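# Seat the grey arch's pegs into the stand's posts

## Task

Lower the grey arch onto the stand with care so that the peg beneath each of its green ends slides into the hole of the matching post, until each green end sits on top of its post. Do not strike or lean hard on the stand with arm or hand, and do not shove, drag or jam the arch forcefully, or the task fails. The arch must stay seated on its own at the end, not because the robot holds it. Finally release it and move the arms away.

## Robot and tools

Robot: two Franka FR3 arms, left_arm and right_arm, each with a Robotiq 2F-140 two-finger gripper and a wrist camera. Bases in the scene frame: left_arm at (+0.010, +0.408, 0) m, quat_wxyz (+0.999, 0, 0, -0.033); right_arm at (+0.008, -0.313, 0) m, quat_wxyz (+0.995, 0, 0, +0.103).

Scene frame: origin on the table top midway between the arms, +z up, +x out over the table, left_arm on the +y side. The names left and right do not refer to image sides. Each result gives per arm the gripper point (end_effector_position, metres) and orientation (end_effector_quat_wxyz) in this frame; the printed position can be somewhat off, more so at long reach. The gripper point lies between the pads when closed; fingers point along the gripper's +z and open along its y. Closed fingertips extend about 33 mm past that point, open ones about 9 mm, and closing pushes the tips roughly 24 mm further out, so keep that clearance above surfaces.

Tool execute_actions, argument actions: a list holding one item or nothing. Empty list: just report state. A wait: {"steps": N}, N up to 300 control steps of 1/30 s, counted from the previous result. A motion: {"rows": [...], "steps": N} with N from 1 to 15 (default 15); each row is used for one step and the final row repeats if rows run out. Every row is one flat list of 20 numbers covering both arms: left_arm first, then right_arm, each as 7 absolute joint target angles in radians (waist, shoulder, upper arm roll, elbow, forearm roll, wrist pitch, wrist roll, same order as the Joint positions line), then gripper position, force_limit, speed, each in [-1, 1]. Always send all 20 even if one arm should stay put; to keep a gripper unchanged repeat its previous three values, since 0 is itself a command. Optional pictures (true/false) chooses whether camera images come back.

Joint ranges (rad): waist -2.744..2.744, shoulder -1.784..1.784, upper arm roll -2.901..2.901, elbow -3.042..-0.152, forearm roll -2.807..2.807, wrist pitch 0.544..4.517, wrist roll -3.016..3.016. A target more than 0.018 rad beyond a range end, and further out than the current angle, gets the whole call refused (nothing is sent). True ends may differ by up to 0.018 rad; a target past the real end is clipped there and the result may say "joint sent to its limit". Per step, targets are held within a lead of the measured angle: 0.248 rad for the first four joints, 0.677 forearm roll, 0.715 wrist pitch, 1.54 wrist roll; and if targets would move the gripper more than 70 mm from where it is, they are scaled back. So large moves take several calls.

Gripper numbers: position +1 is fully open (140 mm), about -0.8 brings the pads together, -1 closes until blocked. force_limit: roughly 14 N at -1, 60 N at 0, 107 N at +1. speed: about 30 mm/s at -1, 140 at 0, 250 at +1. object_status: 0 moving, 1 blocked while opening, 2 blocked while closing (a grip), 3 reached target or pads met. Close with -1 and look for 2. To tighten a held grip, raise force_limit and switch position between -1 and -0.98. position_measured is in counts, 3 open to 230 closed, not linear.

Result lines: Joint positions and Joint velocities list each arm's joints (rad, rad/s). "joint command not followed" means a clearance check altered or blocked some joint targets. HELD marks steps whose row was partly or wholly not sent. Arms keep moving toward the last row while you think or wait, until all are nearly still or a step is HELD; after that only a new action moves them on.

Faults: contact torque at a joint's load limit (waist, shoulder 35, upper arm roll 32, elbow 30, the three wrist joints 12 N m), or any outside force of 40 N on the arm, tool or held object (weight included), freezes that arm for 10 s and drops the rest of the call. Holding loads heats motors; a MOTOR HOT line warns, and an OVER-TEMPERATURE FAULT brakes the arm until it cools. Avoid arm-on-arm contact, hard contact with the stand, forceful pushing of the arch, dropping or knocking anything off the table. A loose object may occasionally be nudged by outside disturbances.

Cameras: cam_high, cam_low, cam_left_wrist, cam_right_wrist, each 504x504, returned in that order. zoom_image takes camera and region [x0, y0, x1, y1] in pixels (origin top-left, at most 504 by 504) and returns a closer look at that camera's latest image. Calibrations are approximate.

Other tools: show_instructions (no arguments) shows the reference image; read_manual (section "licences") gives licence text only; finished_scene with scene set to the current scene number ends and grades the scene irreversibly, so call it only after the arch is seated, released and the arms are clear. Replying without a tool call also ends things.

Suggested order: look, pick up the arch gently by its grey body, align both pegs above the post holes, lower slowly so they drop in, confirm both green ends rest on the posts, open the grippers, lift away.

Each tool is called by a JSON object that holds its "name" and its "arguments", one argument or row to a line.

Reference images:

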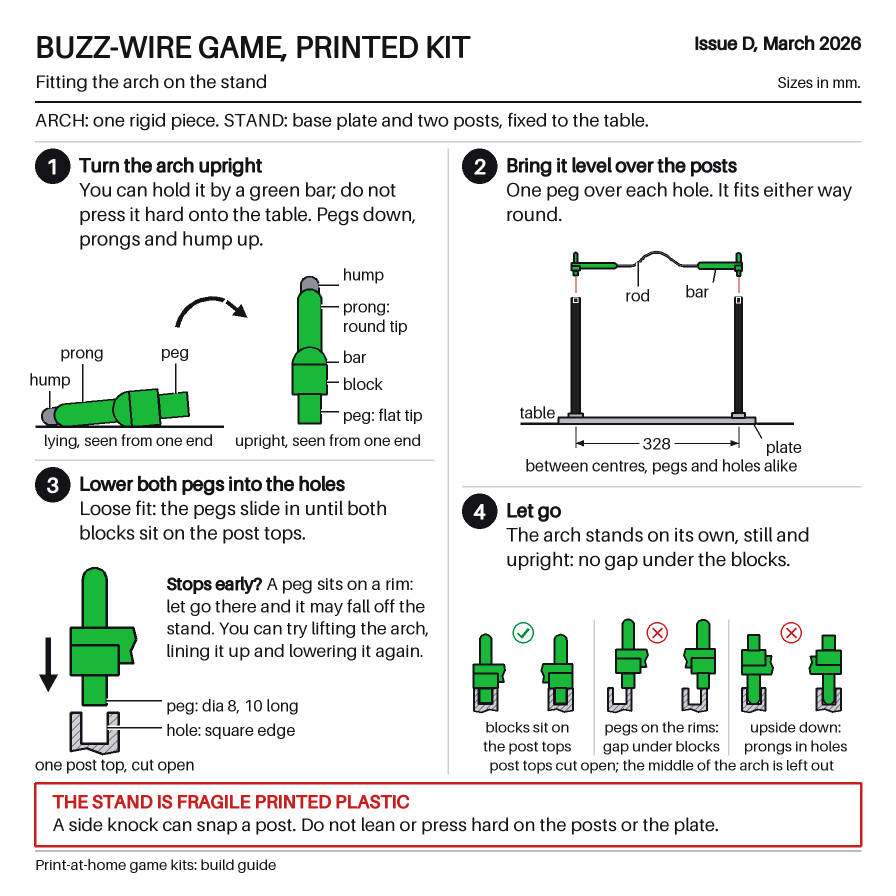

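## Session

{"name": "execute_actions", "arguments": {
  "actions": []
}}

Scene clock: 0.00 s of 4600.00 s.
left_arm: end_effector_position=(+0.8144, +0.0649, +0.2000) position_measured=3 object_status=3 end_effector_quat_wxyz=(+0.143, +0.809, -0.498, +0.278) | right_arm: end_effector_position=(+0.7702, -0.1341, +0.4020) position_measured=3 object_status=3 end_effector_quat_wxyz=(-0.607, +0.673, -0.302, +0.294)
Joint positions: left_arm=[-0.15   0.716 -0.125 -1.294 -0.519  2.432 -0.431] | right_arm=[-0.087  0.119 -0.066 -2.042  2.127  2.359 -2.377]
Joint velocities: left_arm=[ 0.002 -0.001  0.    -0.    -0.001 -0.     0.002] | right_arm=[ 0.     0.001  0.001 -0.    -0.    -0.     0.001]

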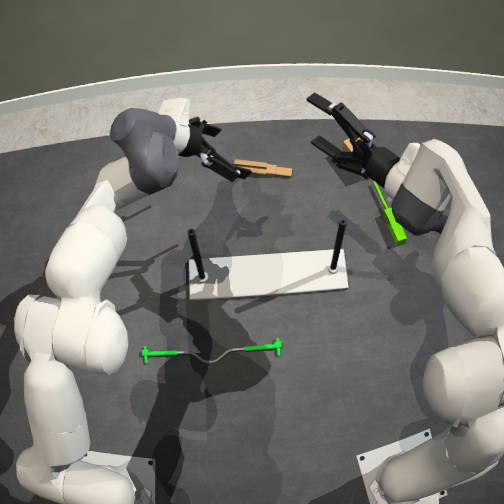

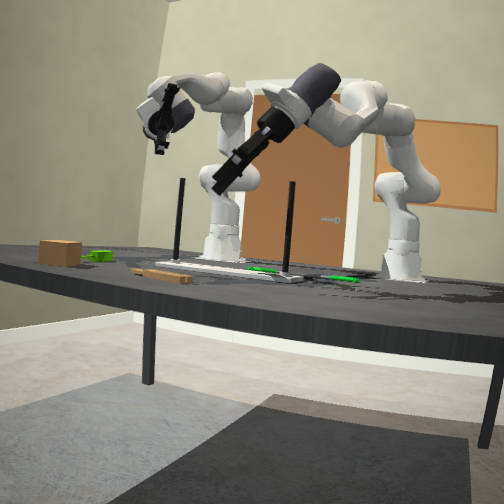

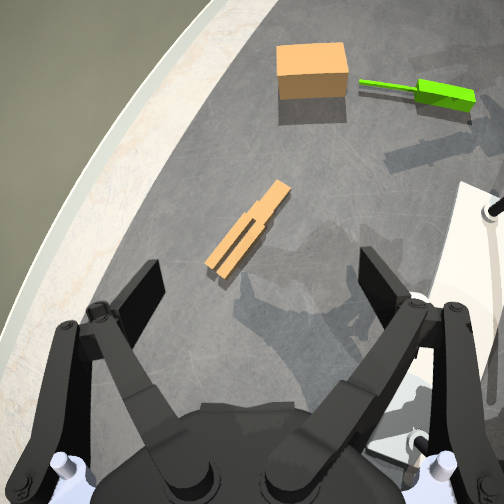

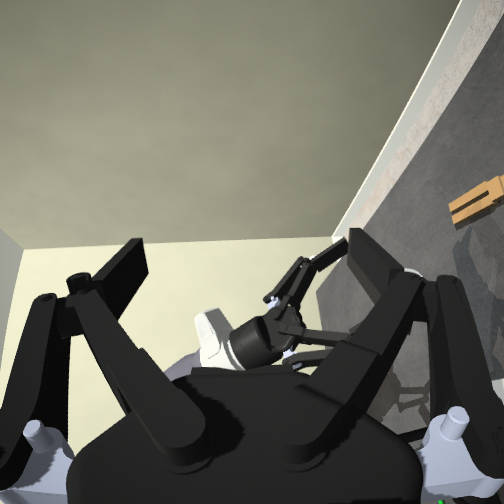

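{"name": "zoom_image", "arguments": {
  "camera": "cam_high",
  "region": [120, 210, 360, 390]
}}

Region (120, 210, 360, 390) of cam_high's 504x504 image, scaled by 2.100, with more detail than that image has; it fills the top 378 rows of this view, and the rest is white.

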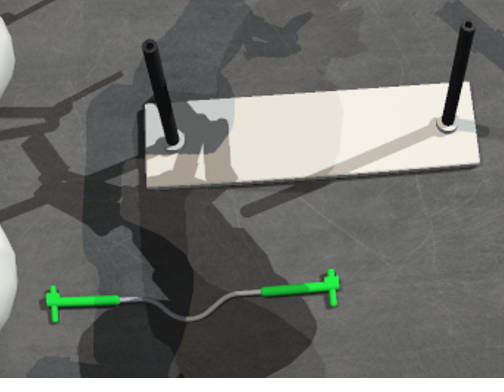

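{"name": "execute_actions", "arguments": {
  "actions": [
    {"rows":[[-0.15,0.716,-0.125,-1.294,-0.519,2.432,-0.431,1,0,0,-0.6,-0.4,0,-2.042,2.127,2.359,-2.377,1,0,0]],"steps":15}
  ],
  "pictures": false
}}

{"name": "execute_actions", "arguments": {
  "actions": [
    {"rows":[[-0.15,0.2,0,-1.294,-0.519,2.432,-0.431,1,0,0,-0.6,-0.4,0,-2.042,2.127,2.359,-2.377,1,0,0]],"steps":15}
  ],
  "pictures": false
}}

Scene clock: 116.30 s of 4600.00 s.
left_arm: end_effector_position=(+0.8144, +0.0649, +0.2000) position_measured=3 object_status=3 end_effector_quat_wxyz=(+0.143, +0.809, -0.498, +0.278) | right_arm: end_effector_position=(+0.7363, -0.3306, +0.6242) position_measured=3 object_status=3 end_effector_quat_wxyz=(+0.597, -0.581, +0.294, -0.468)
Joint positions: left_arm=[-0.15   0.716 -0.125 -1.294 -0.519  2.432 -0.431] | right_arm=[-0.4   -0.181 -0.019 -2.048  2.127  2.359 -2.377]
Joint velocities: left_arm=[-0.    -0.001 -0.    -0.     0.     0.001  0.002] | right_arm=[-0.628 -0.67   0.001  0.012 -0.001  0.    -0.   ]
Steps of this call (steps 1 to 90: nothing new was sent; then 112.80 s passed at rest; steps 91 to 105: all 15 steps of this action). Readings (joint positions | what the end effector reports):
91: left_arm=[-0.150 0.716 -0.125 -1.294 -0.519 2.432 -0.431] | right_arm=[-0.101 0.111 -0.055 -2.047 2.127 2.359 -2.377] | left_arm position_measured=3 object_status=3 | right_arm position_measured=3 object_status=3
92: left_arm=[-0.150 0.716 -0.125 -1.294 -0.519 2.432 -0.431] | right_arm=[-0.119 0.095 -0.047 -2.051 2.127 2.359 -2.377] | left_arm position_measured=3 object_status=3 | right_arm position_measured=3 object_status=3
94: left_arm=[-0.150 0.716 -0.125 -1.294 -0.519 2.432 -0.431] | right_arm=[-0.159 0.057 -0.037 -2.051 2.127 2.359 -2.377] | left_arm position_measured=3 object_status=3 | right_arm position_measured=3 object_status=3
98: left_arm=[-0.150 0.716 -0.125 -1.294 -0.519 2.432 -0.431] | right_arm=[-0.245 -0.028 -0.028 -2.050 2.127 2.359 -2.377] | left_arm position_measured=3 object_status=3 | right_arm position_measured=3 object_status=3
105: the state above

Scene clock: 116.80 s of 4600.00 s.
left_arm: end_effector_position=(+0.8367, +0.1294, +0.4652) position_measured=3 object_status=3 end_effector_quat_wxyz=(+0.060, +0.773, -0.481, +0.410) | right_arm: end_effector_position=(+0.6437, -0.4309, +0.7827) position_measured=3 object_status=3 end_effector_quat_wxyz=(-0.560, +0.517, -0.260, +0.593)
Joint positions: left_arm=[-0.151  0.399 -0.032 -1.301 -0.519  2.428 -0.431] | right_arm=[-0.598 -0.405 -0.005 -2.037  2.127  2.359 -2.377]
Joint velocities: left_arm=[ 0.003 -0.718  0.089  0.038  0.001  0.001  0.   ] | right_arm=[-0.     0.031  0.033 -0.033 -0.001 -0.001  0.001]
Steps of this call (steps 1 to 15: all 15 steps of this action). Readings (joint positions | what the end effector reports):
1: left_arm=[-0.153 0.709 -0.117 -1.301 -0.519 2.430 -0.431] | right_arm=[-0.422 -0.204 -0.018 -2.047 2.127 2.359 -2.377] | left_arm position_measured=3 object_status=3 | right_arm position_measured=3 object_status=3
2: left_arm=[-0.155 0.694 -0.108 -1.305 -0.519 2.428 -0.431] | right_arm=[-0.443 -0.227 -0.017 -2.047 2.127 2.359 -2.377] | left_arm position_measured=3 object_status=3 | right_arm position_measured=3 object_status=3
4: left_arm=[-0.156 0.657 -0.090 -1.308 -0.519 2.428 -0.431] | right_arm=[-0.488 -0.274 -0.015 -2.046 2.127 2.359 -2.377] | left_arm position_measured=3 object_status=3 | right_arm position_measured=3 object_status=3
8: left_arm=[-0.153 0.567 -0.061 -1.306 -0.519 2.428 -0.431] | right_arm=[-0.572 -0.368 -0.010 -2.042 2.127 2.359 -2.377] | left_arm position_measured=3 object_status=3 | right_arm position_measured=3 object_status=3
15: the state above

{"name": "execute_actions", "arguments": {
  "actions": [
    {"rows":[[-0.7327,-0.3,0,-2.157,0,1.857,2.315,-0.2,0,0,-0.6,-0.4,0,-2.042,0,1.65,1.0,1,0,0]],"steps":15}
  ],
  "pictures": false
}}

{"name": "execute_actions", "arguments": {
  "actions": [
    {"steps":60}
  ],
  "pictures": false
}}

Scene clock: 126.87 s of 4600.00 s.
left_arm: end_effector_position=(+0.5816, +0.0316, +0.5524) position_measured=108 object_status=0 end_effector_quat_wxyz=(+0.103, -0.404, +0.859, -0.297) | right_arm: end_effector_position=(+0.6025, -0.2833, +0.6472) position_measured=3 object_status=3 end_effector_quat_wxyz=(-0.578, +0.727, -0.272, +0.252)
Joint positions: left_arm=[-0.457 -0.103  0.003 -1.622 -0.193  2.131  0.223] | right_arm=[-0.601 -0.401 -0.003 -2.041  1.375  1.949 -1.618]
Joint velocities: left_arm=[-0.726 -0.668 -0.048 -0.69   0.416 -0.486  1.478] | right_arm=[-0.001  0.002  0.006 -0.001 -1.56  -0.56   1.634]
Steps of this call (steps 1 to 30: the robot went on to your last target; steps 31 to 90: nothing new was sent; then 6.57 s passed at rest; steps 91 to 105: all 15 steps of this action). Readings (joint positions | what the end effector reports):
91: left_arm=[-0.158 0.189 0.004 -1.310 -0.494 2.415 -0.399] | right_arm=[-0.600 -0.401 -0.004 -2.042 2.089 2.330 -2.338] | left_arm position_measured=3 object_status=0 | right_arm position_measured=3 object_status=3
92: left_arm=[-0.172 0.173 0.007 -1.331 -0.467 2.391 -0.361] | right_arm=[-0.601 -0.401 -0.004 -2.042 2.044 2.296 -2.293] | left_arm position_measured=9 object_status=0 | right_arm position_measured=3 object_status=3
94: left_arm=[-0.207 0.138 0.008 -1.371 -0.415 2.345 -0.283] | right_arm=[-0.601 -0.401 -0.004 -2.042 1.952 2.231 -2.199] | left_arm position_measured=24 object_status=0 | right_arm position_measured=3 object_status=3
98: left_arm=[-0.290 0.058 0.007 -1.455 -0.321 2.260 -0.114] | right_arm=[-0.601 -0.401 -0.004 -2.042 1.754 2.113 -1.999] | left_arm position_measured=55 object_status=0 | right_arm position_measured=3 object_status=3
105: the state above

Scene clock: 128.87 s of 4600.00 s.
left_arm: end_effector_position=(+0.3338, +0.0735, +0.3115) position_measured=154 object_status=3 end_effector_quat_wxyz=(+0.001, +0.693, +0.721, -0.001) | right_arm: end_effector_position=(+0.4082, -0.4792, +0.3943) position_measured=3 object_status=3 end_effector_quat_wxyz=(+0.007, -0.097, +0.995, -0.001)
Joint positions: left_arm=[-0.731 -0.299 -0.003 -2.156 -0.003  1.859  2.302] | right_arm=[-0.6   -0.401 -0.002 -2.041  0.004  1.654  0.981]
Joint velocities: left_arm=[-0.001 -0.001 -0.    -0.001  0.001 -0.001  0.03 ] | right_arm=[-0.     0.001  0.002 -0.001  0.001 -0.     0.053]
Steps of this call (steps 1 to 60: the robot went on to your last target). Readings (joint positions | what the end effector reports):
1: left_arm=[-0.483 -0.125 0.003 -1.646 -0.179 2.116 0.275] | right_arm=[-0.601 -0.401 -0.003 -2.041 1.319 1.931 -1.561] | left_arm position_measured=115 object_status=0 | right_arm position_measured=3 object_status=3
2: left_arm=[-0.509 -0.145 0.002 -1.670 -0.166 2.102 0.326] | right_arm=[-0.601 -0.401 -0.003 -2.041 1.262 1.913 -1.504] | left_arm position_measured=123 object_status=0 | right_arm position_measured=3 object_status=3
4: left_arm=[-0.557 -0.181 0.000 -1.720 -0.141 2.074 0.434] | right_arm=[-0.601 -0.401 -0.003 -2.041 1.148 1.881 -1.389] | left_arm position_measured=138 object_status=0 | right_arm position_measured=3 object_status=3
8: left_arm=[-0.631 -0.235 -0.002 -1.832 -0.100 2.024 0.670] | right_arm=[-0.601 -0.401 -0.003 -2.041 0.918 1.828 -1.157] | left_arm position_measured=154 object_status=0 | right_arm position_measured=3 object_status=3
60: the state above

Orientation as predicted. Go to pre-grasp.

{"name": "execute_actions", "arguments": {
  "actions": [
    {"rows":[[-0.7327,0.081,0,-2.157,0,2.238,2.315,-0.2,0,0,-0.6,-0.4,0,-2.042,0,1.65,1.0,1,0,0]],"steps":15}
  ],
  "pictures": false
}}

{"name": "execute_actions", "arguments": {
  "actions": [
    {"steps":30}
  ]
}}

Scene clock: 130.93 s of 4600.00 s.
left_arm: end_effector_position=(+0.3796, +0.0265, +0.1412) position_measured=154 object_status=3 end_effector_quat_wxyz=(-0.026, +0.695, +0.718, -0.000) | right_arm: end_effector_position=(+0.4082, -0.4792, +0.3943) position_measured=3 object_status=3 end_effector_quat_wxyz=(+0.007, -0.089, +0.996, -0.001)
Joint positions: left_arm=[-0.732  0.087 -0.003 -2.163 -0.003  2.198  2.311] | right_arm=[-0.6   -0.401 -0.002 -2.041  0.004  1.654  0.996]
Joint velocities: left_arm=[ 0.    -0.034 -0.     0.051 -0.001  0.231  0.001] | right_arm=[ 0.    -0.001 -0.001  0.002 -0.    -0.    -0.   ]
Steps of this call (steps 1 to 30: the robot went on to your last target; steps 31 to 47: nothing new was sent; steps 48 to 62: all 15 steps of this action). Readings (joint positions | what the end effector reports):
48: left_arm=[-0.731 -0.284 -0.003 -2.150 -0.003 1.886 2.311] | right_arm=[-0.600 -0.401 -0.002 -2.041 0.004 1.654 0.996] | left_arm position_measured=154 object_status=3 | right_arm position_measured=3 object_status=3
49: left_arm=[-0.731 -0.251 -0.003 -2.144 -0.003 1.921 2.311] | right_arm=[-0.600 -0.401 -0.002 -2.041 0.004 1.654 0.996] | left_arm position_measured=154 object_status=3 | right_arm position_measured=3 object_status=3
51: left_arm=[-0.731 -0.174 -0.003 -2.143 -0.003 1.982 2.311] | right_arm=[-0.600 -0.401 -0.002 -2.041 0.004 1.654 0.996] | left_arm position_measured=154 object_status=3 | right_arm position_measured=3 object_status=3
55: left_arm=[-0.731 -0.003 -0.003 -2.149 -0.003 2.094 2.311] | right_arm=[-0.600 -0.401 -0.002 -2.041 0.004 1.654 0.996] | left_arm position_measured=154 object_status=3 | right_arm position_measured=3 object_status=3
62: the state above

Scene clock: 131.93 s of 4600.00 s.
left_arm: end_effector_position=(+0.3906, +0.0152, +0.1491) position_measured=154 object_status=3 end_effector_quat_wxyz=(-0.002, +0.695, +0.719, -0.001) | right_arm: end_effector_position=(+0.4081, -0.4792, +0.3943) position_measured=3 object_status=3 end_effector_quat_wxyz=(+0.007, -0.089, +0.996, -0.001)
Joint positions: left_arm=[-0.732  0.082 -0.003 -2.158 -0.003  2.236  2.311] | right_arm=[-0.6   -0.401 -0.002 -2.041  0.004  1.654  0.997]
Joint velocities: left_arm=[ 0.    -0.     0.001  0.     0.    -0.     0.001] | right_arm=[ 0.001 -0.     0.001 -0.     0.001  0.    -0.   ]
Steps of this call (steps 1 to 30: the robot went on to your last target). Readings (joint positions | what the end effector reports):
1: left_arm=[-0.732 0.085 -0.003 -2.161 -0.003 2.205 2.311] | right_arm=[-0.600 -0.401 -0.002 -2.041 0.004 1.654 0.996] | left_arm position_measured=154 object_status=3 | right_arm position_measured=3 object_status=3
2: left_arm=[-0.732 0.084 -0.003 -2.160 -0.003 2.211 2.311] | right_arm=[-0.600 -0.401 -0.002 -2.041 0.004 1.654 0.996] | left_arm position_measured=154 object_status=3 | right_arm position_measured=3 object_status=3
4: left_arm=[-0.732 0.082 -0.003 -2.158 -0.003 2.219 2.311] | right_arm=[-0.600 -0.401 -0.002 -2.041 0.004 1.654 0.996] | left_arm position_measured=154 object_status=3 | right_arm position_measured=3 object_status=3
8: left_arm=[-0.732 0.082 -0.003 -2.158 -0.003 2.229 2.311] | right_arm=[-0.600 -0.401 -0.002 -2.041 0.004 1.654 0.996] | left_arm position_measured=154 object_status=3 | right_arm position_measured=3 object_status=3
30: the state above
All arms were judged still, so your last target was given up. Only a new action makes them travel on or press farther. Fingers that are still opening or closing keep moving.
camera_calibration (this result's frames):
cam_left_wrist: T_world_to_cam=[[0.996398, -0.0645434, -0.0550041, -0.368601], [-0.0401915, -0.930573, 0.363893, -0.00491394], [-0.0746723, -0.360371, -0.929815, 0.372464], [0, 0, 0, 1]] pos_world=[0.394888, 0.105862, 0.327836]
cam_right_wrist: T_world_to_cam=[[-0.110612, 0.993645, 0.0208593, 0.511044], [0.90986, 0.0927952, 0.404406, -0.487984], [0.3999, 0.063711, -0.914342, 0.41869], [0, 0, 0, 1]] pos_world=[0.33309, -0.489189, 0.569509]

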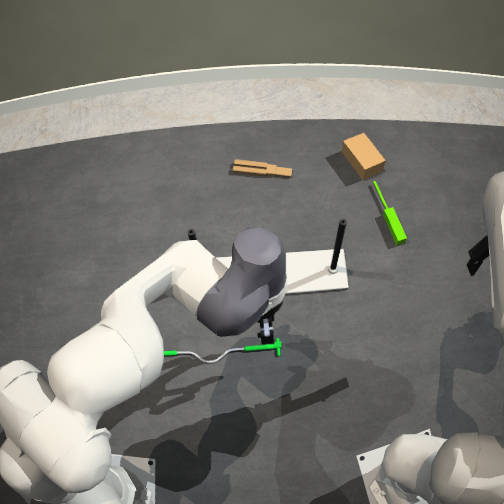

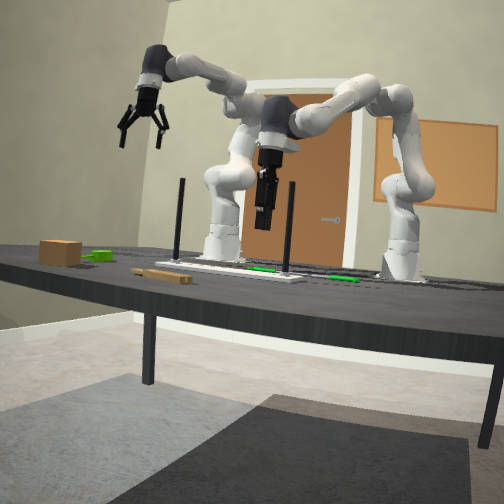

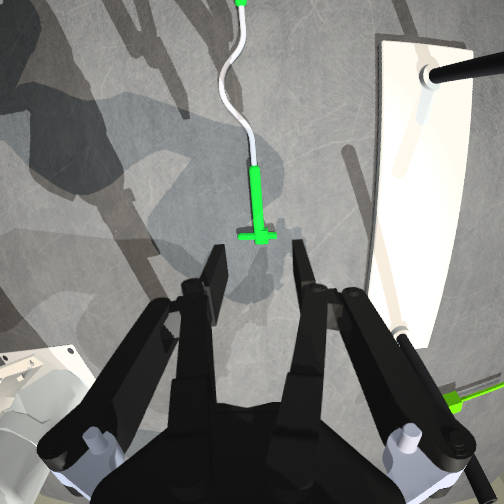

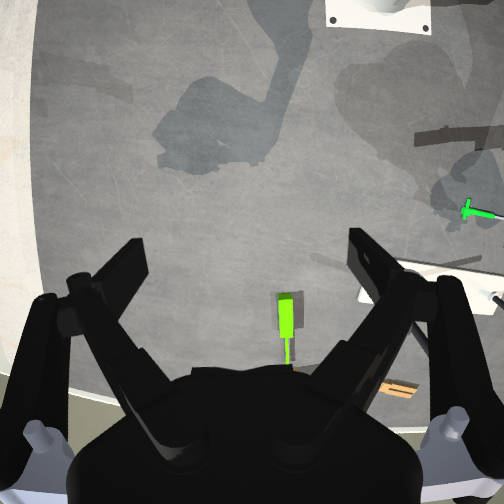

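{"name": "execute_actions", "arguments": {
  "actions": [
    {"rows":[[-0.72,0.11,0,-2.2,0,2.31,2.33,-0.2,0,0,-0.6,-0.4,0,-2.042,0,1.65,1.0,1,0,0],[-0.72,0.11,0,-2.2,0,2.31,2.33,-0.2,0,0,-0.6,-0.4,0,-2.042,0,1.65,1.0,1,0,0],[-0.72,0.11,0,-2.2,0,2.31,2.33,-0.2,0,0,-0.6,-0.4,0,-2.042,0,1.65,1.0,1,0,0],[-0.72,0.11,0,-2.2,0,2.31,2.33,-0.2,0,0,-0.6,-0.4,0,-2.042,0,1.65,1.0,1,0,0],[-0.71,0.145,0,-2.25,0,2.4,2.34,-0.2,0,0,-0.6,-0.4,0,-2.042,0,1.65,1.0,1,0,0],[-0.71,0.145,0,-2.25,0,2.4,2.34,-0.2,0,0,-0.6,-0.4,0,-2.042,0,1.65,1.0,1,0,0],[-0.71,0.145,0,-2.25,0,2.4,2.34,-0.2,0,0,-0.6,-0.4,0,-2.042,0,1.65,1.0,1,0,0],[-0.71,0.145,0,-2.25,0,2.4,2.34,-0.2,0,0,-0.6,-0.4,0,-2.042,0,1.65,1.0,1,0,0],[-0.6993,0.1804,0,-2.2939,0,2.476,2.354,-0.2,0,0,-0.6,-0.4,0,-2.042,0,1.65,1.0,1,0,0]],"steps":15}
  ],
  "pictures": false
}}

{"name": "execute_actions", "arguments": {
  "actions": [
    {"steps":30}
  ]
}}

Scene clock: 153.03 s of 4600.00 s.
left_arm: end_effector_position=(+0.3805, +0.0497, +0.0555) position_measured=154 object_status=3 end_effector_quat_wxyz=(-0.020, +0.693, +0.721, -0.001) | right_arm: end_effector_position=(+0.4081, -0.4792, +0.3943) position_measured=3 object_status=3 end_effector_quat_wxyz=(+0.007, -0.089, +0.996, -0.001)
Joint positions: left_arm=[-0.701  0.183 -0.001 -2.294 -0.002  2.438  2.337] | right_arm=[-0.6   -0.401 -0.002 -2.041  0.004  1.654  0.997]
Joint velocities: left_arm=[ 0.002  0.009  0.001 -0.025  0.001  0.203  0.041] | right_arm=[ 0.    -0.002  0.     0.    -0.    -0.     0.001]
Steps of this call (steps 1 to 90: nothing new was sent; then 17.60 s passed at rest; steps 91 to 105: all 15 steps of this action). Readings (joint positions | what the end effector reports):
91: left_arm=[-0.730 0.083 -0.003 -2.164 -0.003 2.249 2.312] | right_arm=[-0.600 -0.401 -0.002 -2.041 0.004 1.654 0.997] | left_arm position_measured=154 object_status=3 | right_arm position_measured=3 object_status=3
92: left_arm=[-0.728 0.088 -0.003 -2.173 -0.003 2.260 2.313] | right_arm=[-0.600 -0.401 -0.002 -2.041 0.004 1.654 0.997] | left_arm position_measured=154 object_status=3 | right_arm position_measured=3 object_status=3
94: left_arm=[-0.724 0.101 -0.002 -2.189 -0.003 2.276 2.316] | right_arm=[-0.600 -0.401 -0.002 -2.041 0.004 1.654 0.997] | left_arm position_measured=154 object_status=3 | right_arm position_measured=3 object_status=3
98: left_arm=[-0.713 0.137 -0.002 -2.238 -0.003 2.341 2.323] | right_arm=[-0.600 -0.401 -0.002 -2.041 0.004 1.654 0.997] | left_arm position_measured=154 object_status=3 | right_arm position_measured=3 object_status=3
105: the state above

Scene clock: 154.03 s of 4600.00 s.
left_arm: end_effector_position=(+0.3890, +0.0417, +0.0591) position_measured=154 object_status=3 end_effector_quat_wxyz=(-0.001, +0.698, +0.716, -0.001) | right_arm: end_effector_position=(+0.4081, -0.4792, +0.3943) position_measured=3 object_status=3 end_effector_quat_wxyz=(+0.007, -0.089, +0.996, -0.001)
Joint positions: left_arm=[-0.7    0.182 -0.001 -2.294 -0.002  2.474  2.349] | right_arm=[-0.6   -0.401 -0.002 -2.041  0.004  1.654  0.997]
Joint velocities: left_arm=[ 0.001  0.002  0.002 -0.001 -0.001  0.001  0.002] | right_arm=[-0.    -0.001 -0.    -0.     0.002 -0.    -0.001]
Steps of this call (steps 1 to 30: the robot went on to your last target). Readings (joint positions | what the end effector reports):
1: left_arm=[-0.701 0.183 -0.001 -2.294 -0.002 2.445 2.338] | right_arm=[-0.600 -0.401 -0.002 -2.041 0.004 1.654 0.997] | left_arm position_measured=154 object_status=3 | right_arm position_measured=3 object_status=3
2: left_arm=[-0.700 0.183 -0.001 -2.294 -0.002 2.450 2.340] | right_arm=[-0.600 -0.401 -0.002 -2.041 0.004 1.654 0.997] | left_arm position_measured=154 object_status=3 | right_arm position_measured=3 object_status=3
4: left_arm=[-0.700 0.182 -0.001 -2.294 -0.002 2.458 2.342] | right_arm=[-0.600 -0.401 -0.002 -2.041 0.004 1.654 0.997] | left_arm position_measured=154 object_status=3 | right_arm position_measured=3 object_status=3
8: left_arm=[-0.700 0.182 -0.001 -2.294 -0.002 2.467 2.344] | right_arm=[-0.600 -0.401 -0.002 -2.041 0.004 1.654 0.997] | left_arm position_measured=154 object_status=3 | right_arm position_measured=3 object_status=3
30: the state above
All arms were judged still, so your last target was given up. Only a new action makes them travel on or press farther. Fingers that are still opening or closing keep moving.
camera_calibration (this result's frames):
cam_left_wrist: T_world_to_cam=[[0.99607, -0.070489, -0.053634, -0.369955], [-0.0462012, -0.930107, 0.364372, 0.0546787], [-0.0755695, -0.360462, -0.929708, 0.29849], [0, 0, 0, 1]] pos_world=[0.393584, 0.132374, 0.237743]
cam_right_wrist: T_world_to_cam=[[-0.110562, 0.993651, 0.0208481, 0.511035], [0.909878, 0.0927568, 0.404373, -0.487986], [0.399872, 0.0636776, -0.914356, 0.418694], [0, 0, 0, 1]] pos_world=[0.333085, -0.489187, 0.569509]

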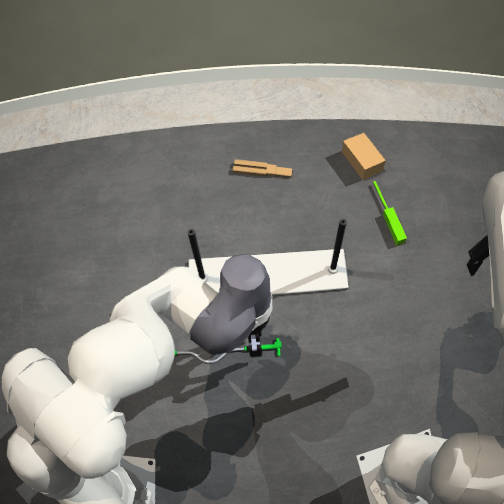

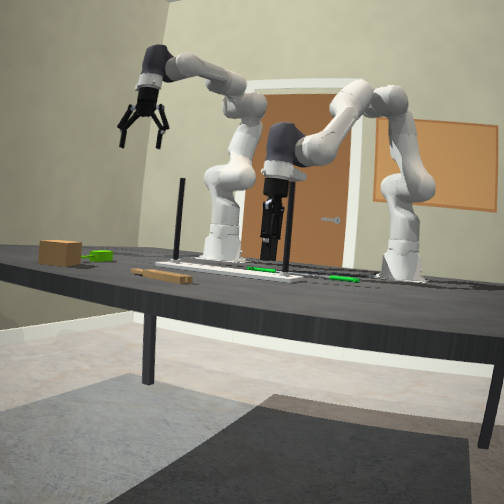

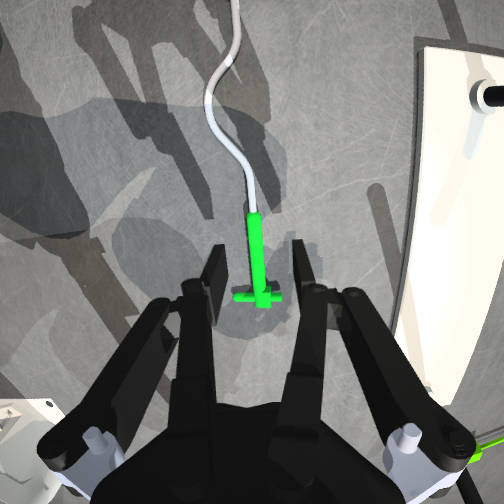

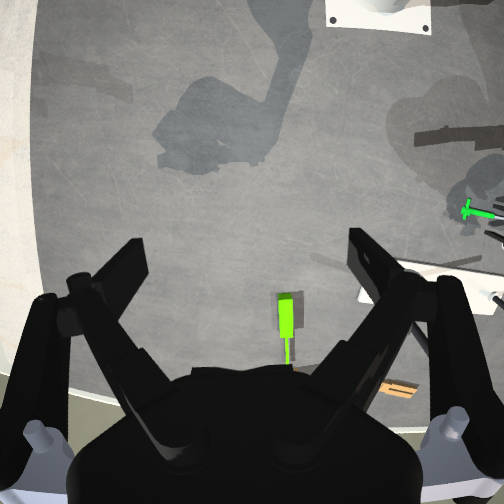

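{"name": "execute_actions", "arguments": {
  "actions": [
    {"rows":[[-0.6993,0.1804,0,-2.2939,0,2.5,2.354,-0.2,0,0,-0.6,-0.4,0,-2.042,0,1.65,1.0,1,0,0],[-0.6993,0.19,0,-2.295,0,2.51,2.354,-0.2,0,0,-0.6,-0.4,0,-2.042,0,1.65,1.0,1,0,0],[-0.6993,0.195,0,-2.296,0,2.52,2.354,-0.2,0,0,-0.6,-0.4,0,-2.042,0,1.65,1.0,1,0,0],[-0.6993,0.2,0,-2.297,0,2.528,2.354,-0.2,0,0,-0.6,-0.4,0,-2.042,0,1.65,1.0,1,0,0],[-0.6993,0.205,0,-2.297,0,2.528,2.354,-0.2,0,0,-0.6,-0.4,0,-2.042,0,1.65,1.0,1,0,0],[-0.6993,0.21,0,-2.298,0,2.528,2.354,-0.2,0,0,-0.6,-0.4,0,-2.042,0,1.65,1.0,1,0,0],[-0.6993,0.215,0,-2.299,0,2.528,2.354,-0.2,0,0,-0.6,-0.4,0,-2.042,0,1.65,1.0,1,0,0],[-0.6993,0.22,0,-2.299,0,2.528,2.354,-0.2,0,0,-0.6,-0.4,0,-2.042,0,1.65,1.0,1,0,0],[-0.6993,0.2245,0,-2.3,0,2.528,2.354,-0.2,0,0,-0.6,-0.4,0,-2.042,0,1.65,1.0,1,0,0]],"steps":15}
  ],
  "pictures": false
}}

{"name": "execute_actions", "arguments": {
  "actions": [
    {"steps":25}
  ]
}}

{"name": "zoom_image", "arguments": {
  "camera": "cam_low",
  "region": [230, 230, 310, 290]
}}

Scene clock: 164.50 s of 4600.00 s.
left_arm: end_effector_position=(+0.3891, +0.0416, +0.0389) position_measured=154 object_status=3 end_effector_quat_wxyz=(-0.001, +0.698, +0.716, -0.001) | right_arm: end_effector_position=(+0.4081, -0.4792, +0.3943) position_measured=3 object_status=3 end_effector_quat_wxyz=(+0.007, -0.089, +0.996, -0.001)
Joint positions: left_arm=[-0.7    0.224 -0.001 -2.3   -0.002  2.522  2.35 ] | right_arm=[-0.6   -0.401 -0.002 -2.041  0.004  1.654  0.997]
Joint velocities: left_arm=[ 0.001 -0.001  0.     0.     0.     0.023 -0.   ] | right_arm=[ 0.    -0.002  0.001  0.003 -0.001  0.    -0.001]
Steps of this call (steps 1 to 90: nothing new was sent; then 6.97 s passed at rest; steps 91 to 105: all 15 steps of this action). Readings (joint positions | what the end effector reports):
91: left_arm=[-0.700 0.182 -0.001 -2.295 -0.002 2.478 2.350] | right_arm=[-0.600 -0.401 -0.002 -2.041 0.004 1.654 0.997] | left_arm position_measured=154 object_status=3 | right_arm position_measured=3 object_status=3
92: left_arm=[-0.700 0.182 -0.001 -2.294 -0.002 2.483 2.350] | right_arm=[-0.600 -0.401 -0.002 -2.041 0.004 1.654 0.997] | left_arm position_measured=154 object_status=3 | right_arm position_measured=3 object_status=3
94: left_arm=[-0.700 0.188 -0.001 -2.294 -0.002 2.496 2.350] | right_arm=[-0.600 -0.401 -0.002 -2.041 0.004 1.654 0.997] | left_arm position_measured=154 object_status=3 | right_arm position_measured=3 object_status=3
98: left_arm=[-0.700 0.207 -0.001 -2.296 -0.002 2.513 2.350] | right_arm=[-0.600 -0.401 -0.002 -2.041 0.004 1.654 0.997] | left_arm position_measured=154 object_status=3 | right_arm position_measured=3 object_status=3
105: the state above

Scene clock: 165.33 s of 4600.00 s.
left_arm: end_effector_position=(+0.3900, +0.0407, +0.0392) position_measured=154 object_status=3 end_effector_quat_wxyz=(+0.001, +0.698, +0.716, -0.001) | right_arm: end_effector_position=(+0.4081, -0.4792, +0.3943) position_measured=3 object_status=3 end_effector_quat_wxyz=(+0.007, -0.089, +0.996, -0.001)
Joint positions: left_arm=[-0.7    0.224 -0.001 -2.3   -0.002  2.526  2.35 ] | right_arm=[-0.6   -0.401 -0.002 -2.041  0.004  1.654  0.997]
Joint velocities: left_arm=[ 0.001 -0.     0.    -0.     0.    -0.001 -0.001] | right_arm=[-0.    -0.    -0.001  0.001 -0.002 -0.001  0.001]
Steps of this call (steps 1 to 15: the robot went on to your last target; steps 16 to 25: nothing new was sent). Readings (joint positions | what the end effector reports):
1: left_arm=[-0.700 0.224 -0.001 -2.300 -0.002 2.523 2.350] | right_arm=[-0.600 -0.401 -0.002 -2.041 0.004 1.654 0.997] | left_arm position_measured=154 object_status=3 | right_arm position_measured=3 object_status=3
2: left_arm=[-0.700 0.224 -0.001 -2.300 -0.002 2.523 2.350] | right_arm=[-0.600 -0.401 -0.002 -2.041 0.004 1.654 0.997] | left_arm position_measured=154 object_status=3 | right_arm position_measured=3 object_status=3
4: left_arm=[-0.700 0.224 -0.001 -2.300 -0.002 2.524 2.350] | right_arm=[-0.600 -0.401 -0.002 -2.041 0.004 1.654 0.997] | left_arm position_measured=154 object_status=3 | right_arm position_measured=3 object_status=3
8: left_arm=[-0.700 0.224 -0.001 -2.300 -0.002 2.525 2.350] | right_arm=[-0.600 -0.401 -0.002 -2.041 0.004 1.654 0.997] | left_arm position_measured=154 object_status=3 | right_arm position_measured=3 object_status=3
25: the state above
All arms were judged still, so your last target was given up. Only a new action makes them travel on or press farther. Fingers that are still opening or closing keep moving.
camera_calibration (this result's frames):
cam_left_wrist: T_world_to_cam=[[0.996207, -0.0710189, -0.0502852, -0.37231], [-0.0477038, -0.929003, 0.366986, 0.061511], [-0.072778, -0.363195, -0.928867, 0.278765], [0, 0, 0, 1]] pos_world=[0.39412, 0.131949, 0.21764]
cam_right_wrist: T_world_to_cam=[[-0.110544, 0.993653, 0.0208414, 0.511033], [0.909885, 0.0927435, 0.404362, -0.487987], [0.399862, 0.063663, -0.914362, 0.418693], [0, 0, 0, 1]] pos_world=[0.333083, -0.489187, 0.56951]

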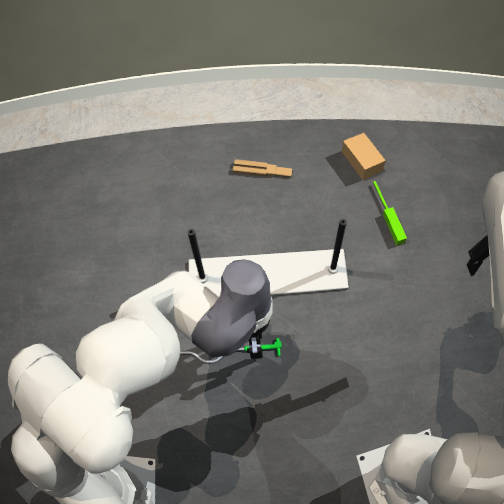

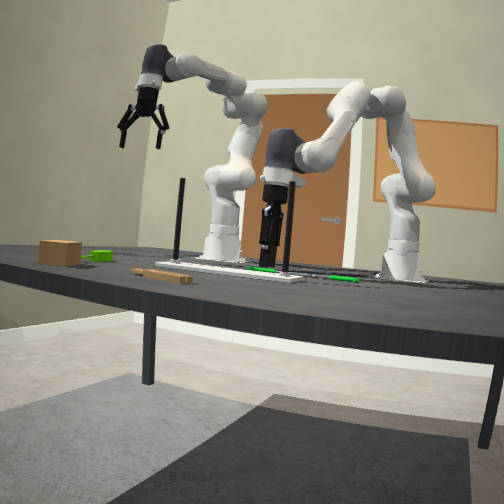

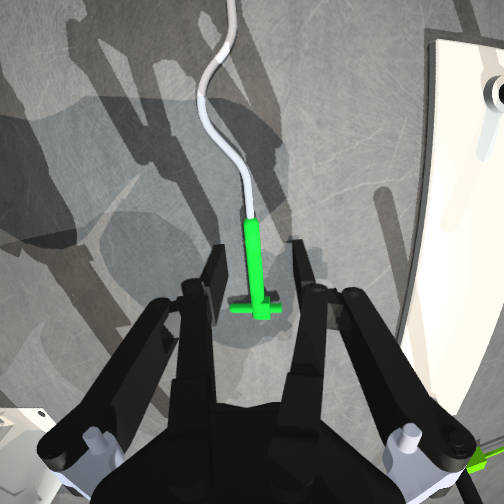

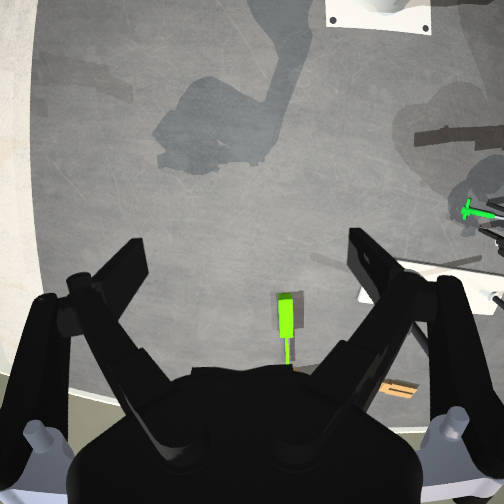

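Region (230, 230, 310, 290) of cam_low's 504x504 image, scaled by 6.300, with more detail than that image has; it fills the top 378 rows of this view, and the rest is white.

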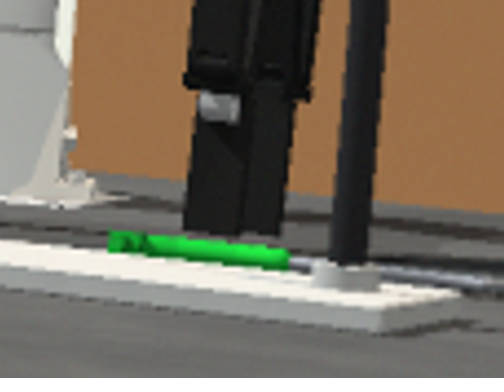

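{"name": "execute_actions", "arguments": {
  "actions": [
    {"rows":[[-0.6993,0.2245,0,-2.3,0,2.54,2.354,-0.2,0,0,-0.6,-0.4,0,-2.042,0,1.65,1.0,1,0,0],[-0.6993,0.229,0,-2.301,0,2.545,2.354,-0.2,0,0,-0.6,-0.4,0,-2.042,0,1.65,1.0,1,0,0],[-0.6993,0.233,0,-2.301,0,2.545,2.354,-0.2,0,0,-0.6,-0.4,0,-2.042,0,1.65,1.0,1,0,0],[-0.6993,0.237,0,-2.302,0,2.545,2.354,-0.2,0,0,-0.6,-0.4,0,-2.042,0,1.65,1.0,1,0,0],[-0.6993,0.2415,0,-2.3023,0,2.545,2.354,-0.2,0,0,-0.6,-0.4,0,-2.042,0,1.65,1.0,1,0,0]],"steps":15}
  ],
  "pictures": false
}}

{"name": "execute_actions", "arguments": {
  "actions": [
    {"steps":15}
  ]
}}

{"name": "zoom_image", "arguments": {
  "camera": "cam_low",
  "region": [230, 230, 310, 290]
}}

Scene clock: 173.27 s of 4600.00 s.
left_arm: end_effector_position=(+0.3893, +0.0414, +0.0311) position_measured=154 object_status=3 end_effector_quat_wxyz=(-0.000, +0.698, +0.716, -0.001) | right_arm: end_effector_position=(+0.4081, -0.4792, +0.3943) position_measured=3 object_status=3 end_effector_quat_wxyz=(+0.007, -0.089, +0.996, -0.001)
Joint positions: left_arm=[-0.7    0.241 -0.001 -2.302 -0.002  2.542  2.35 ] | right_arm=[-0.6   -0.401 -0.002 -2.041  0.004  1.654  0.997]
Joint velocities: left_arm=[ 0.001 -0.     0.001 -0.002 -0.001  0.007  0.001] | right_arm=[-0.001  0.001  0.     0.    -0.    -0.001  0.001]
Steps of this call (steps 1 to 90: nothing new was sent; then 4.43 s passed at rest; steps 91 to 105: all 15 steps of this action). Readings (joint positions | what the end effector reports):
91: left_arm=[-0.700 0.224 -0.001 -2.300 -0.002 2.528 2.350] | right_arm=[-0.600 -0.401 -0.002 -2.041 0.004 1.654 0.997] | left_arm position_measured=154 object_status=3 | right_arm position_measured=3 object_status=3
92: left_arm=[-0.700 0.224 -0.001 -2.300 -0.002 2.531 2.350] | right_arm=[-0.600 -0.401 -0.002 -2.041 0.004 1.654 0.997] | left_arm position_measured=154 object_status=3 | right_arm position_measured=3 object_status=3
94: left_arm=[-0.700 0.228 -0.001 -2.300 -0.002 2.535 2.350] | right_arm=[-0.600 -0.401 -0.002 -2.041 0.004 1.654 0.997] | left_arm position_measured=154 object_status=3 | right_arm position_measured=3 object_status=3
98: left_arm=[-0.700 0.239 -0.001 -2.301 -0.002 2.539 2.350] | right_arm=[-0.600 -0.401 -0.002 -2.041 0.004 1.654 0.997] | left_arm position_measured=154 object_status=3 | right_arm position_measured=3 object_status=3
105: the state above

Scene clock: 173.77 s of 4600.00 s.
left_arm: end_effector_position=(+0.3896, +0.0412, +0.0312) position_measured=154 object_status=3 end_effector_quat_wxyz=(+0.000, +0.698, +0.716, -0.001) | right_arm: end_effector_position=(+0.4081, -0.4792, +0.3943) position_measured=3 object_status=3 end_effector_quat_wxyz=(+0.007, -0.089, +0.996, -0.001)
Joint positions: left_arm=[-0.7    0.241 -0.001 -2.302 -0.002  2.543  2.35 ] | right_arm=[-0.6   -0.401 -0.002 -2.041  0.004  1.654  0.997]
Joint velocities: left_arm=[-0.001  0.001 -0.001  0.002  0.     0.     0.   ] | right_arm=[-0.    -0.001  0.002 -0.     0.    -0.001  0.001]
Steps of this call (steps 1 to 15: the robot went on to your last target). Readings (joint positions | what the end effector reports):
1: left_arm=[-0.700 0.241 -0.001 -2.302 -0.002 2.542 2.350] | right_arm=[-0.600 -0.401 -0.002 -2.041 0.004 1.654 0.997] | left_arm position_measured=154 object_status=3 | right_arm position_measured=3 object_status=3
2: left_arm=[-0.700 0.241 -0.001 -2.302 -0.002 2.542 2.350] | right_arm=[-0.600 -0.401 -0.002 -2.041 0.004 1.654 0.997] | left_arm position_measured=154 object_status=3 | right_arm position_measured=3 object_status=3
4: left_arm=[-0.700 0.241 -0.001 -2.302 -0.002 2.543 2.350] | right_arm=[-0.600 -0.401 -0.002 -2.041 0.004 1.654 0.997] | left_arm position_measured=154 object_status=3 | right_arm position_measured=3 object_status=3
8: left_arm=[-0.700 0.241 -0.001 -2.302 -0.002 2.543 2.350] | right_arm=[-0.600 -0.401 -0.002 -2.041 0.004 1.654 0.997] | left_arm position_measured=154 object_status=3 | right_arm position_measured=3 object_status=3
15: the state above
All arms were judged still, so your last target was given up. Only a new action makes them travel on or press farther. Fingers that are still opening or closing keep moving.
camera_calibration (this result's frames):
cam_left_wrist: T_world_to_cam=[[0.996154, -0.0709314, -0.0514464, -0.372174], [-0.0472737, -0.929397, 0.366043, 0.064731], [-0.073778, -0.362203, -0.929175, 0.271837], [0, 0, 0, 1]] pos_world=[0.393858, 0.132222, 0.209742]
cam_right_wrist: T_world_to_cam=[[-0.110534, 0.993654, 0.0208383, 0.511031], [0.909896, 0.0927375, 0.404337, -0.487976], [0.399839, 0.0636538, -0.914373, 0.418704], [0, 0, 0, 1]] pos_world=[0.33308, -0.489187, 0.56951]

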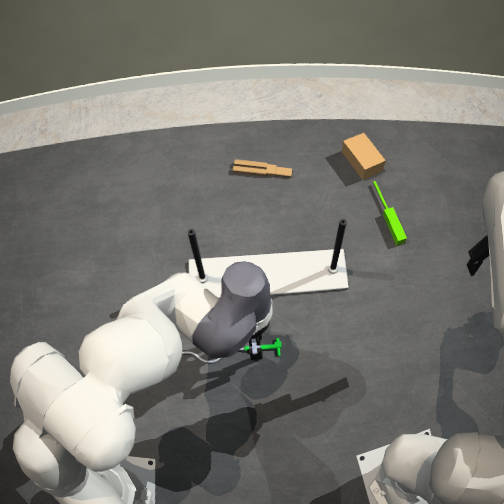

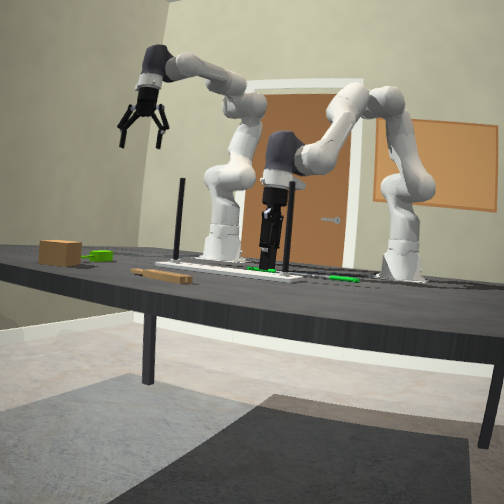

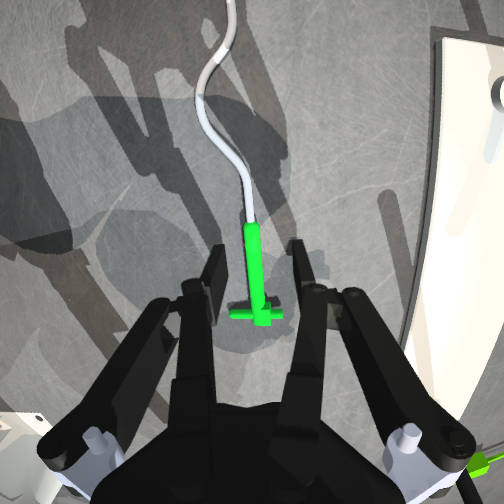

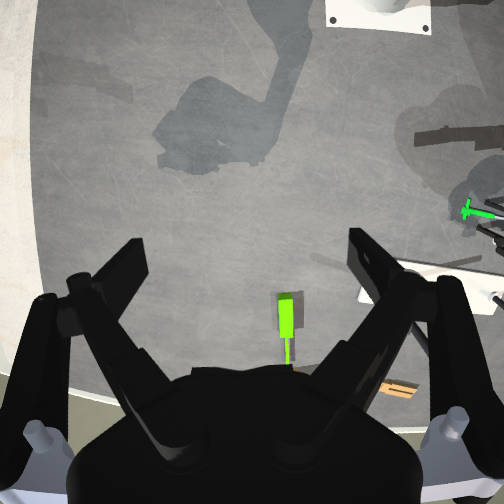

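Region (230, 230, 310, 290) of cam_low's 504x504 image, scaled by 6.300, with more detail than that image has; it fills the top 378 rows of this view, and the rest is white.

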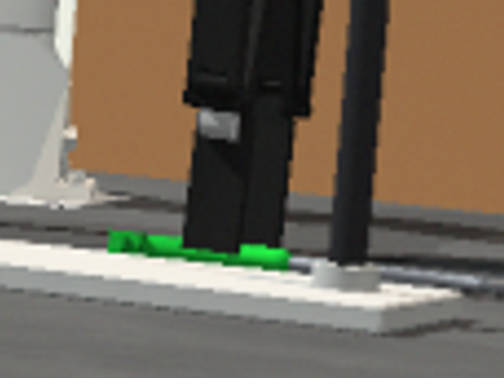

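{"name": "execute_actions", "arguments": {
  "actions": [
    {"rows":[[-0.6993,0.2415,0,-2.3023,0,2.553,2.354,-0.2,0,0,-0.6,-0.4,0,-2.042,0,1.65,1.0,1,0,0],[-0.6993,0.245,0,-2.303,0,2.555,2.354,-0.2,0,0,-0.6,-0.4,0,-2.042,0,1.65,1.0,1,0,0],[-0.6993,0.249,0,-2.3035,0,2.555,2.354,-0.2,0,0,-0.6,-0.4,0,-2.042,0,1.65,1.0,1,0,0],[-0.6993,0.252,0,-2.3037,0,2.555,2.354,-0.2,0,0,-0.6,-0.4,0,-2.042,0,1.65,1.0,1,0,0]],"steps":15}
  ]
}}

{"name": "zoom_image", "arguments": {
  "camera": "cam_low",
  "region": [230, 230, 310, 290]
}}

Scene clock: 180.63 s of 4600.00 s.
left_arm: end_effector_position=(+0.3890, +0.0418, +0.0262) position_measured=154 object_status=3 end_effector_quat_wxyz=(-0.001, +0.698, +0.716, -0.001) | right_arm: end_effector_position=(+0.4081, -0.4792, +0.3943) position_measured=3 object_status=3 end_effector_quat_wxyz=(+0.007, -0.089, +0.996, -0.001)
Joint positions: left_arm=[-0.7    0.251 -0.001 -2.303 -0.002  2.552  2.35 ] | right_arm=[-0.6   -0.401 -0.002 -2.041  0.004  1.653  0.997]
Joint velocities: left_arm=[ 0.    -0.001  0.001 -0.001 -0.001  0.004  0.   ] | right_arm=[ 0.    -0.    -0.001 -0.     0.001 -0.    -0.   ]
Steps of this call (steps 1 to 90: nothing new was sent; then 3.37 s passed at rest; steps 91 to 105: all 15 steps of this action). Readings (joint positions | what the end effector reports):
91: left_arm=[-0.700 0.241 -0.001 -2.302 -0.002 2.544 2.350] | right_arm=[-0.600 -0.401 -0.002 -2.041 0.004 1.653 0.997] | left_arm position_measured=154 object_status=3 | right_arm position_measured=3 object_status=3
92: left_arm=[-0.700 0.241 -0.001 -2.302 -0.002 2.546 2.350] | right_arm=[-0.600 -0.401 -0.002 -2.041 0.004 1.653 0.997] | left_arm position_measured=154 object_status=3 | right_arm position_measured=3 object_status=3
94: left_arm=[-0.700 0.244 -0.001 -2.302 -0.002 2.549 2.350] | right_arm=[-0.600 -0.401 -0.002 -2.041 0.004 1.653 0.997] | left_arm position_measured=154 object_status=3 | right_arm position_measured=3 object_status=3
98: left_arm=[-0.700 0.250 -0.001 -2.303 -0.002 2.551 2.350] | right_arm=[-0.600 -0.401 -0.002 -2.041 0.004 1.653 0.997] | left_arm position_measured=154 object_status=3 | right_arm position_measured=3 object_status=3
105: the state above
camera_calibration (this result's frames):
cam_left_wrist: T_world_to_cam=[[0.996079, -0.0708327, -0.0529988, -0.371749], [-0.0467179, -0.929915, 0.364795, 0.0669269], [-0.0751238, -0.360889, -0.929578, 0.267791], [0, 0, 0, 1]] pos_world=[0.393536, 0.132547, 0.204816]
cam_right_wrist: T_world_to_cam=[[-0.110523, 0.993655, 0.0208424, 0.511024], [0.90991, 0.0927271, 0.404309, -0.487966], [0.399811, 0.0636501, -0.914385, 0.41872], [0, 0, 0, 1]] pos_world=[0.333076, -0.489186, 0.569509]

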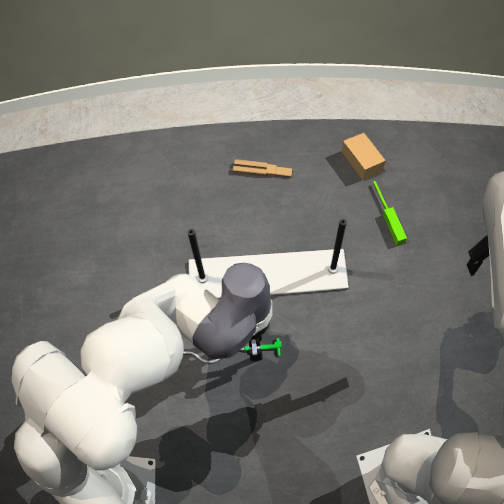

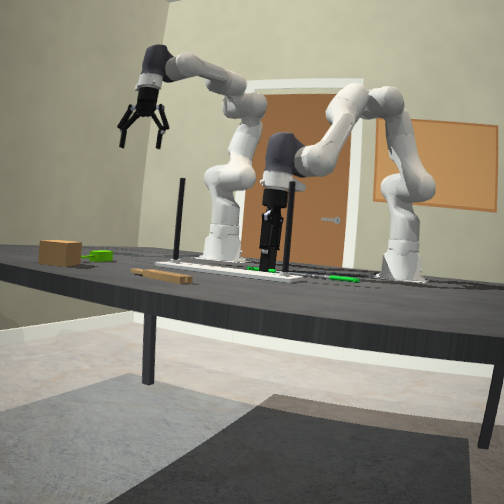

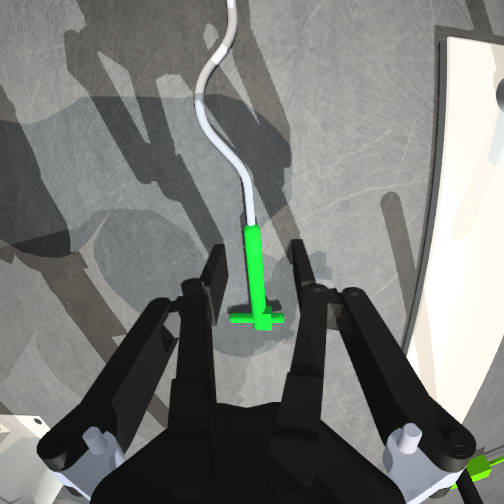

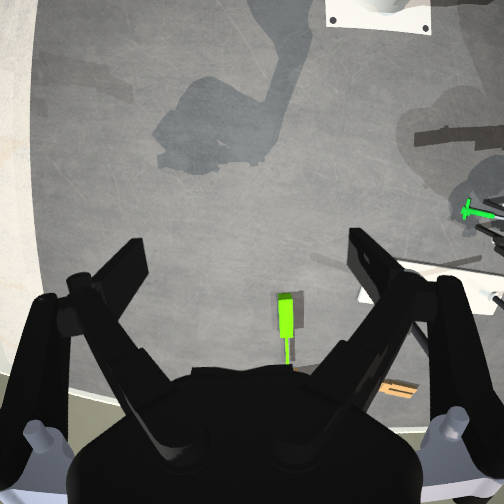

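Region (230, 230, 310, 290) of cam_low's 504x504 image, scaled by 6.300, with more detail than that image has; it fills the top 378 rows of this view, and the rest is white.

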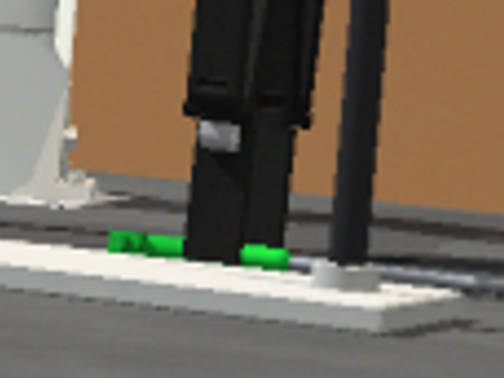

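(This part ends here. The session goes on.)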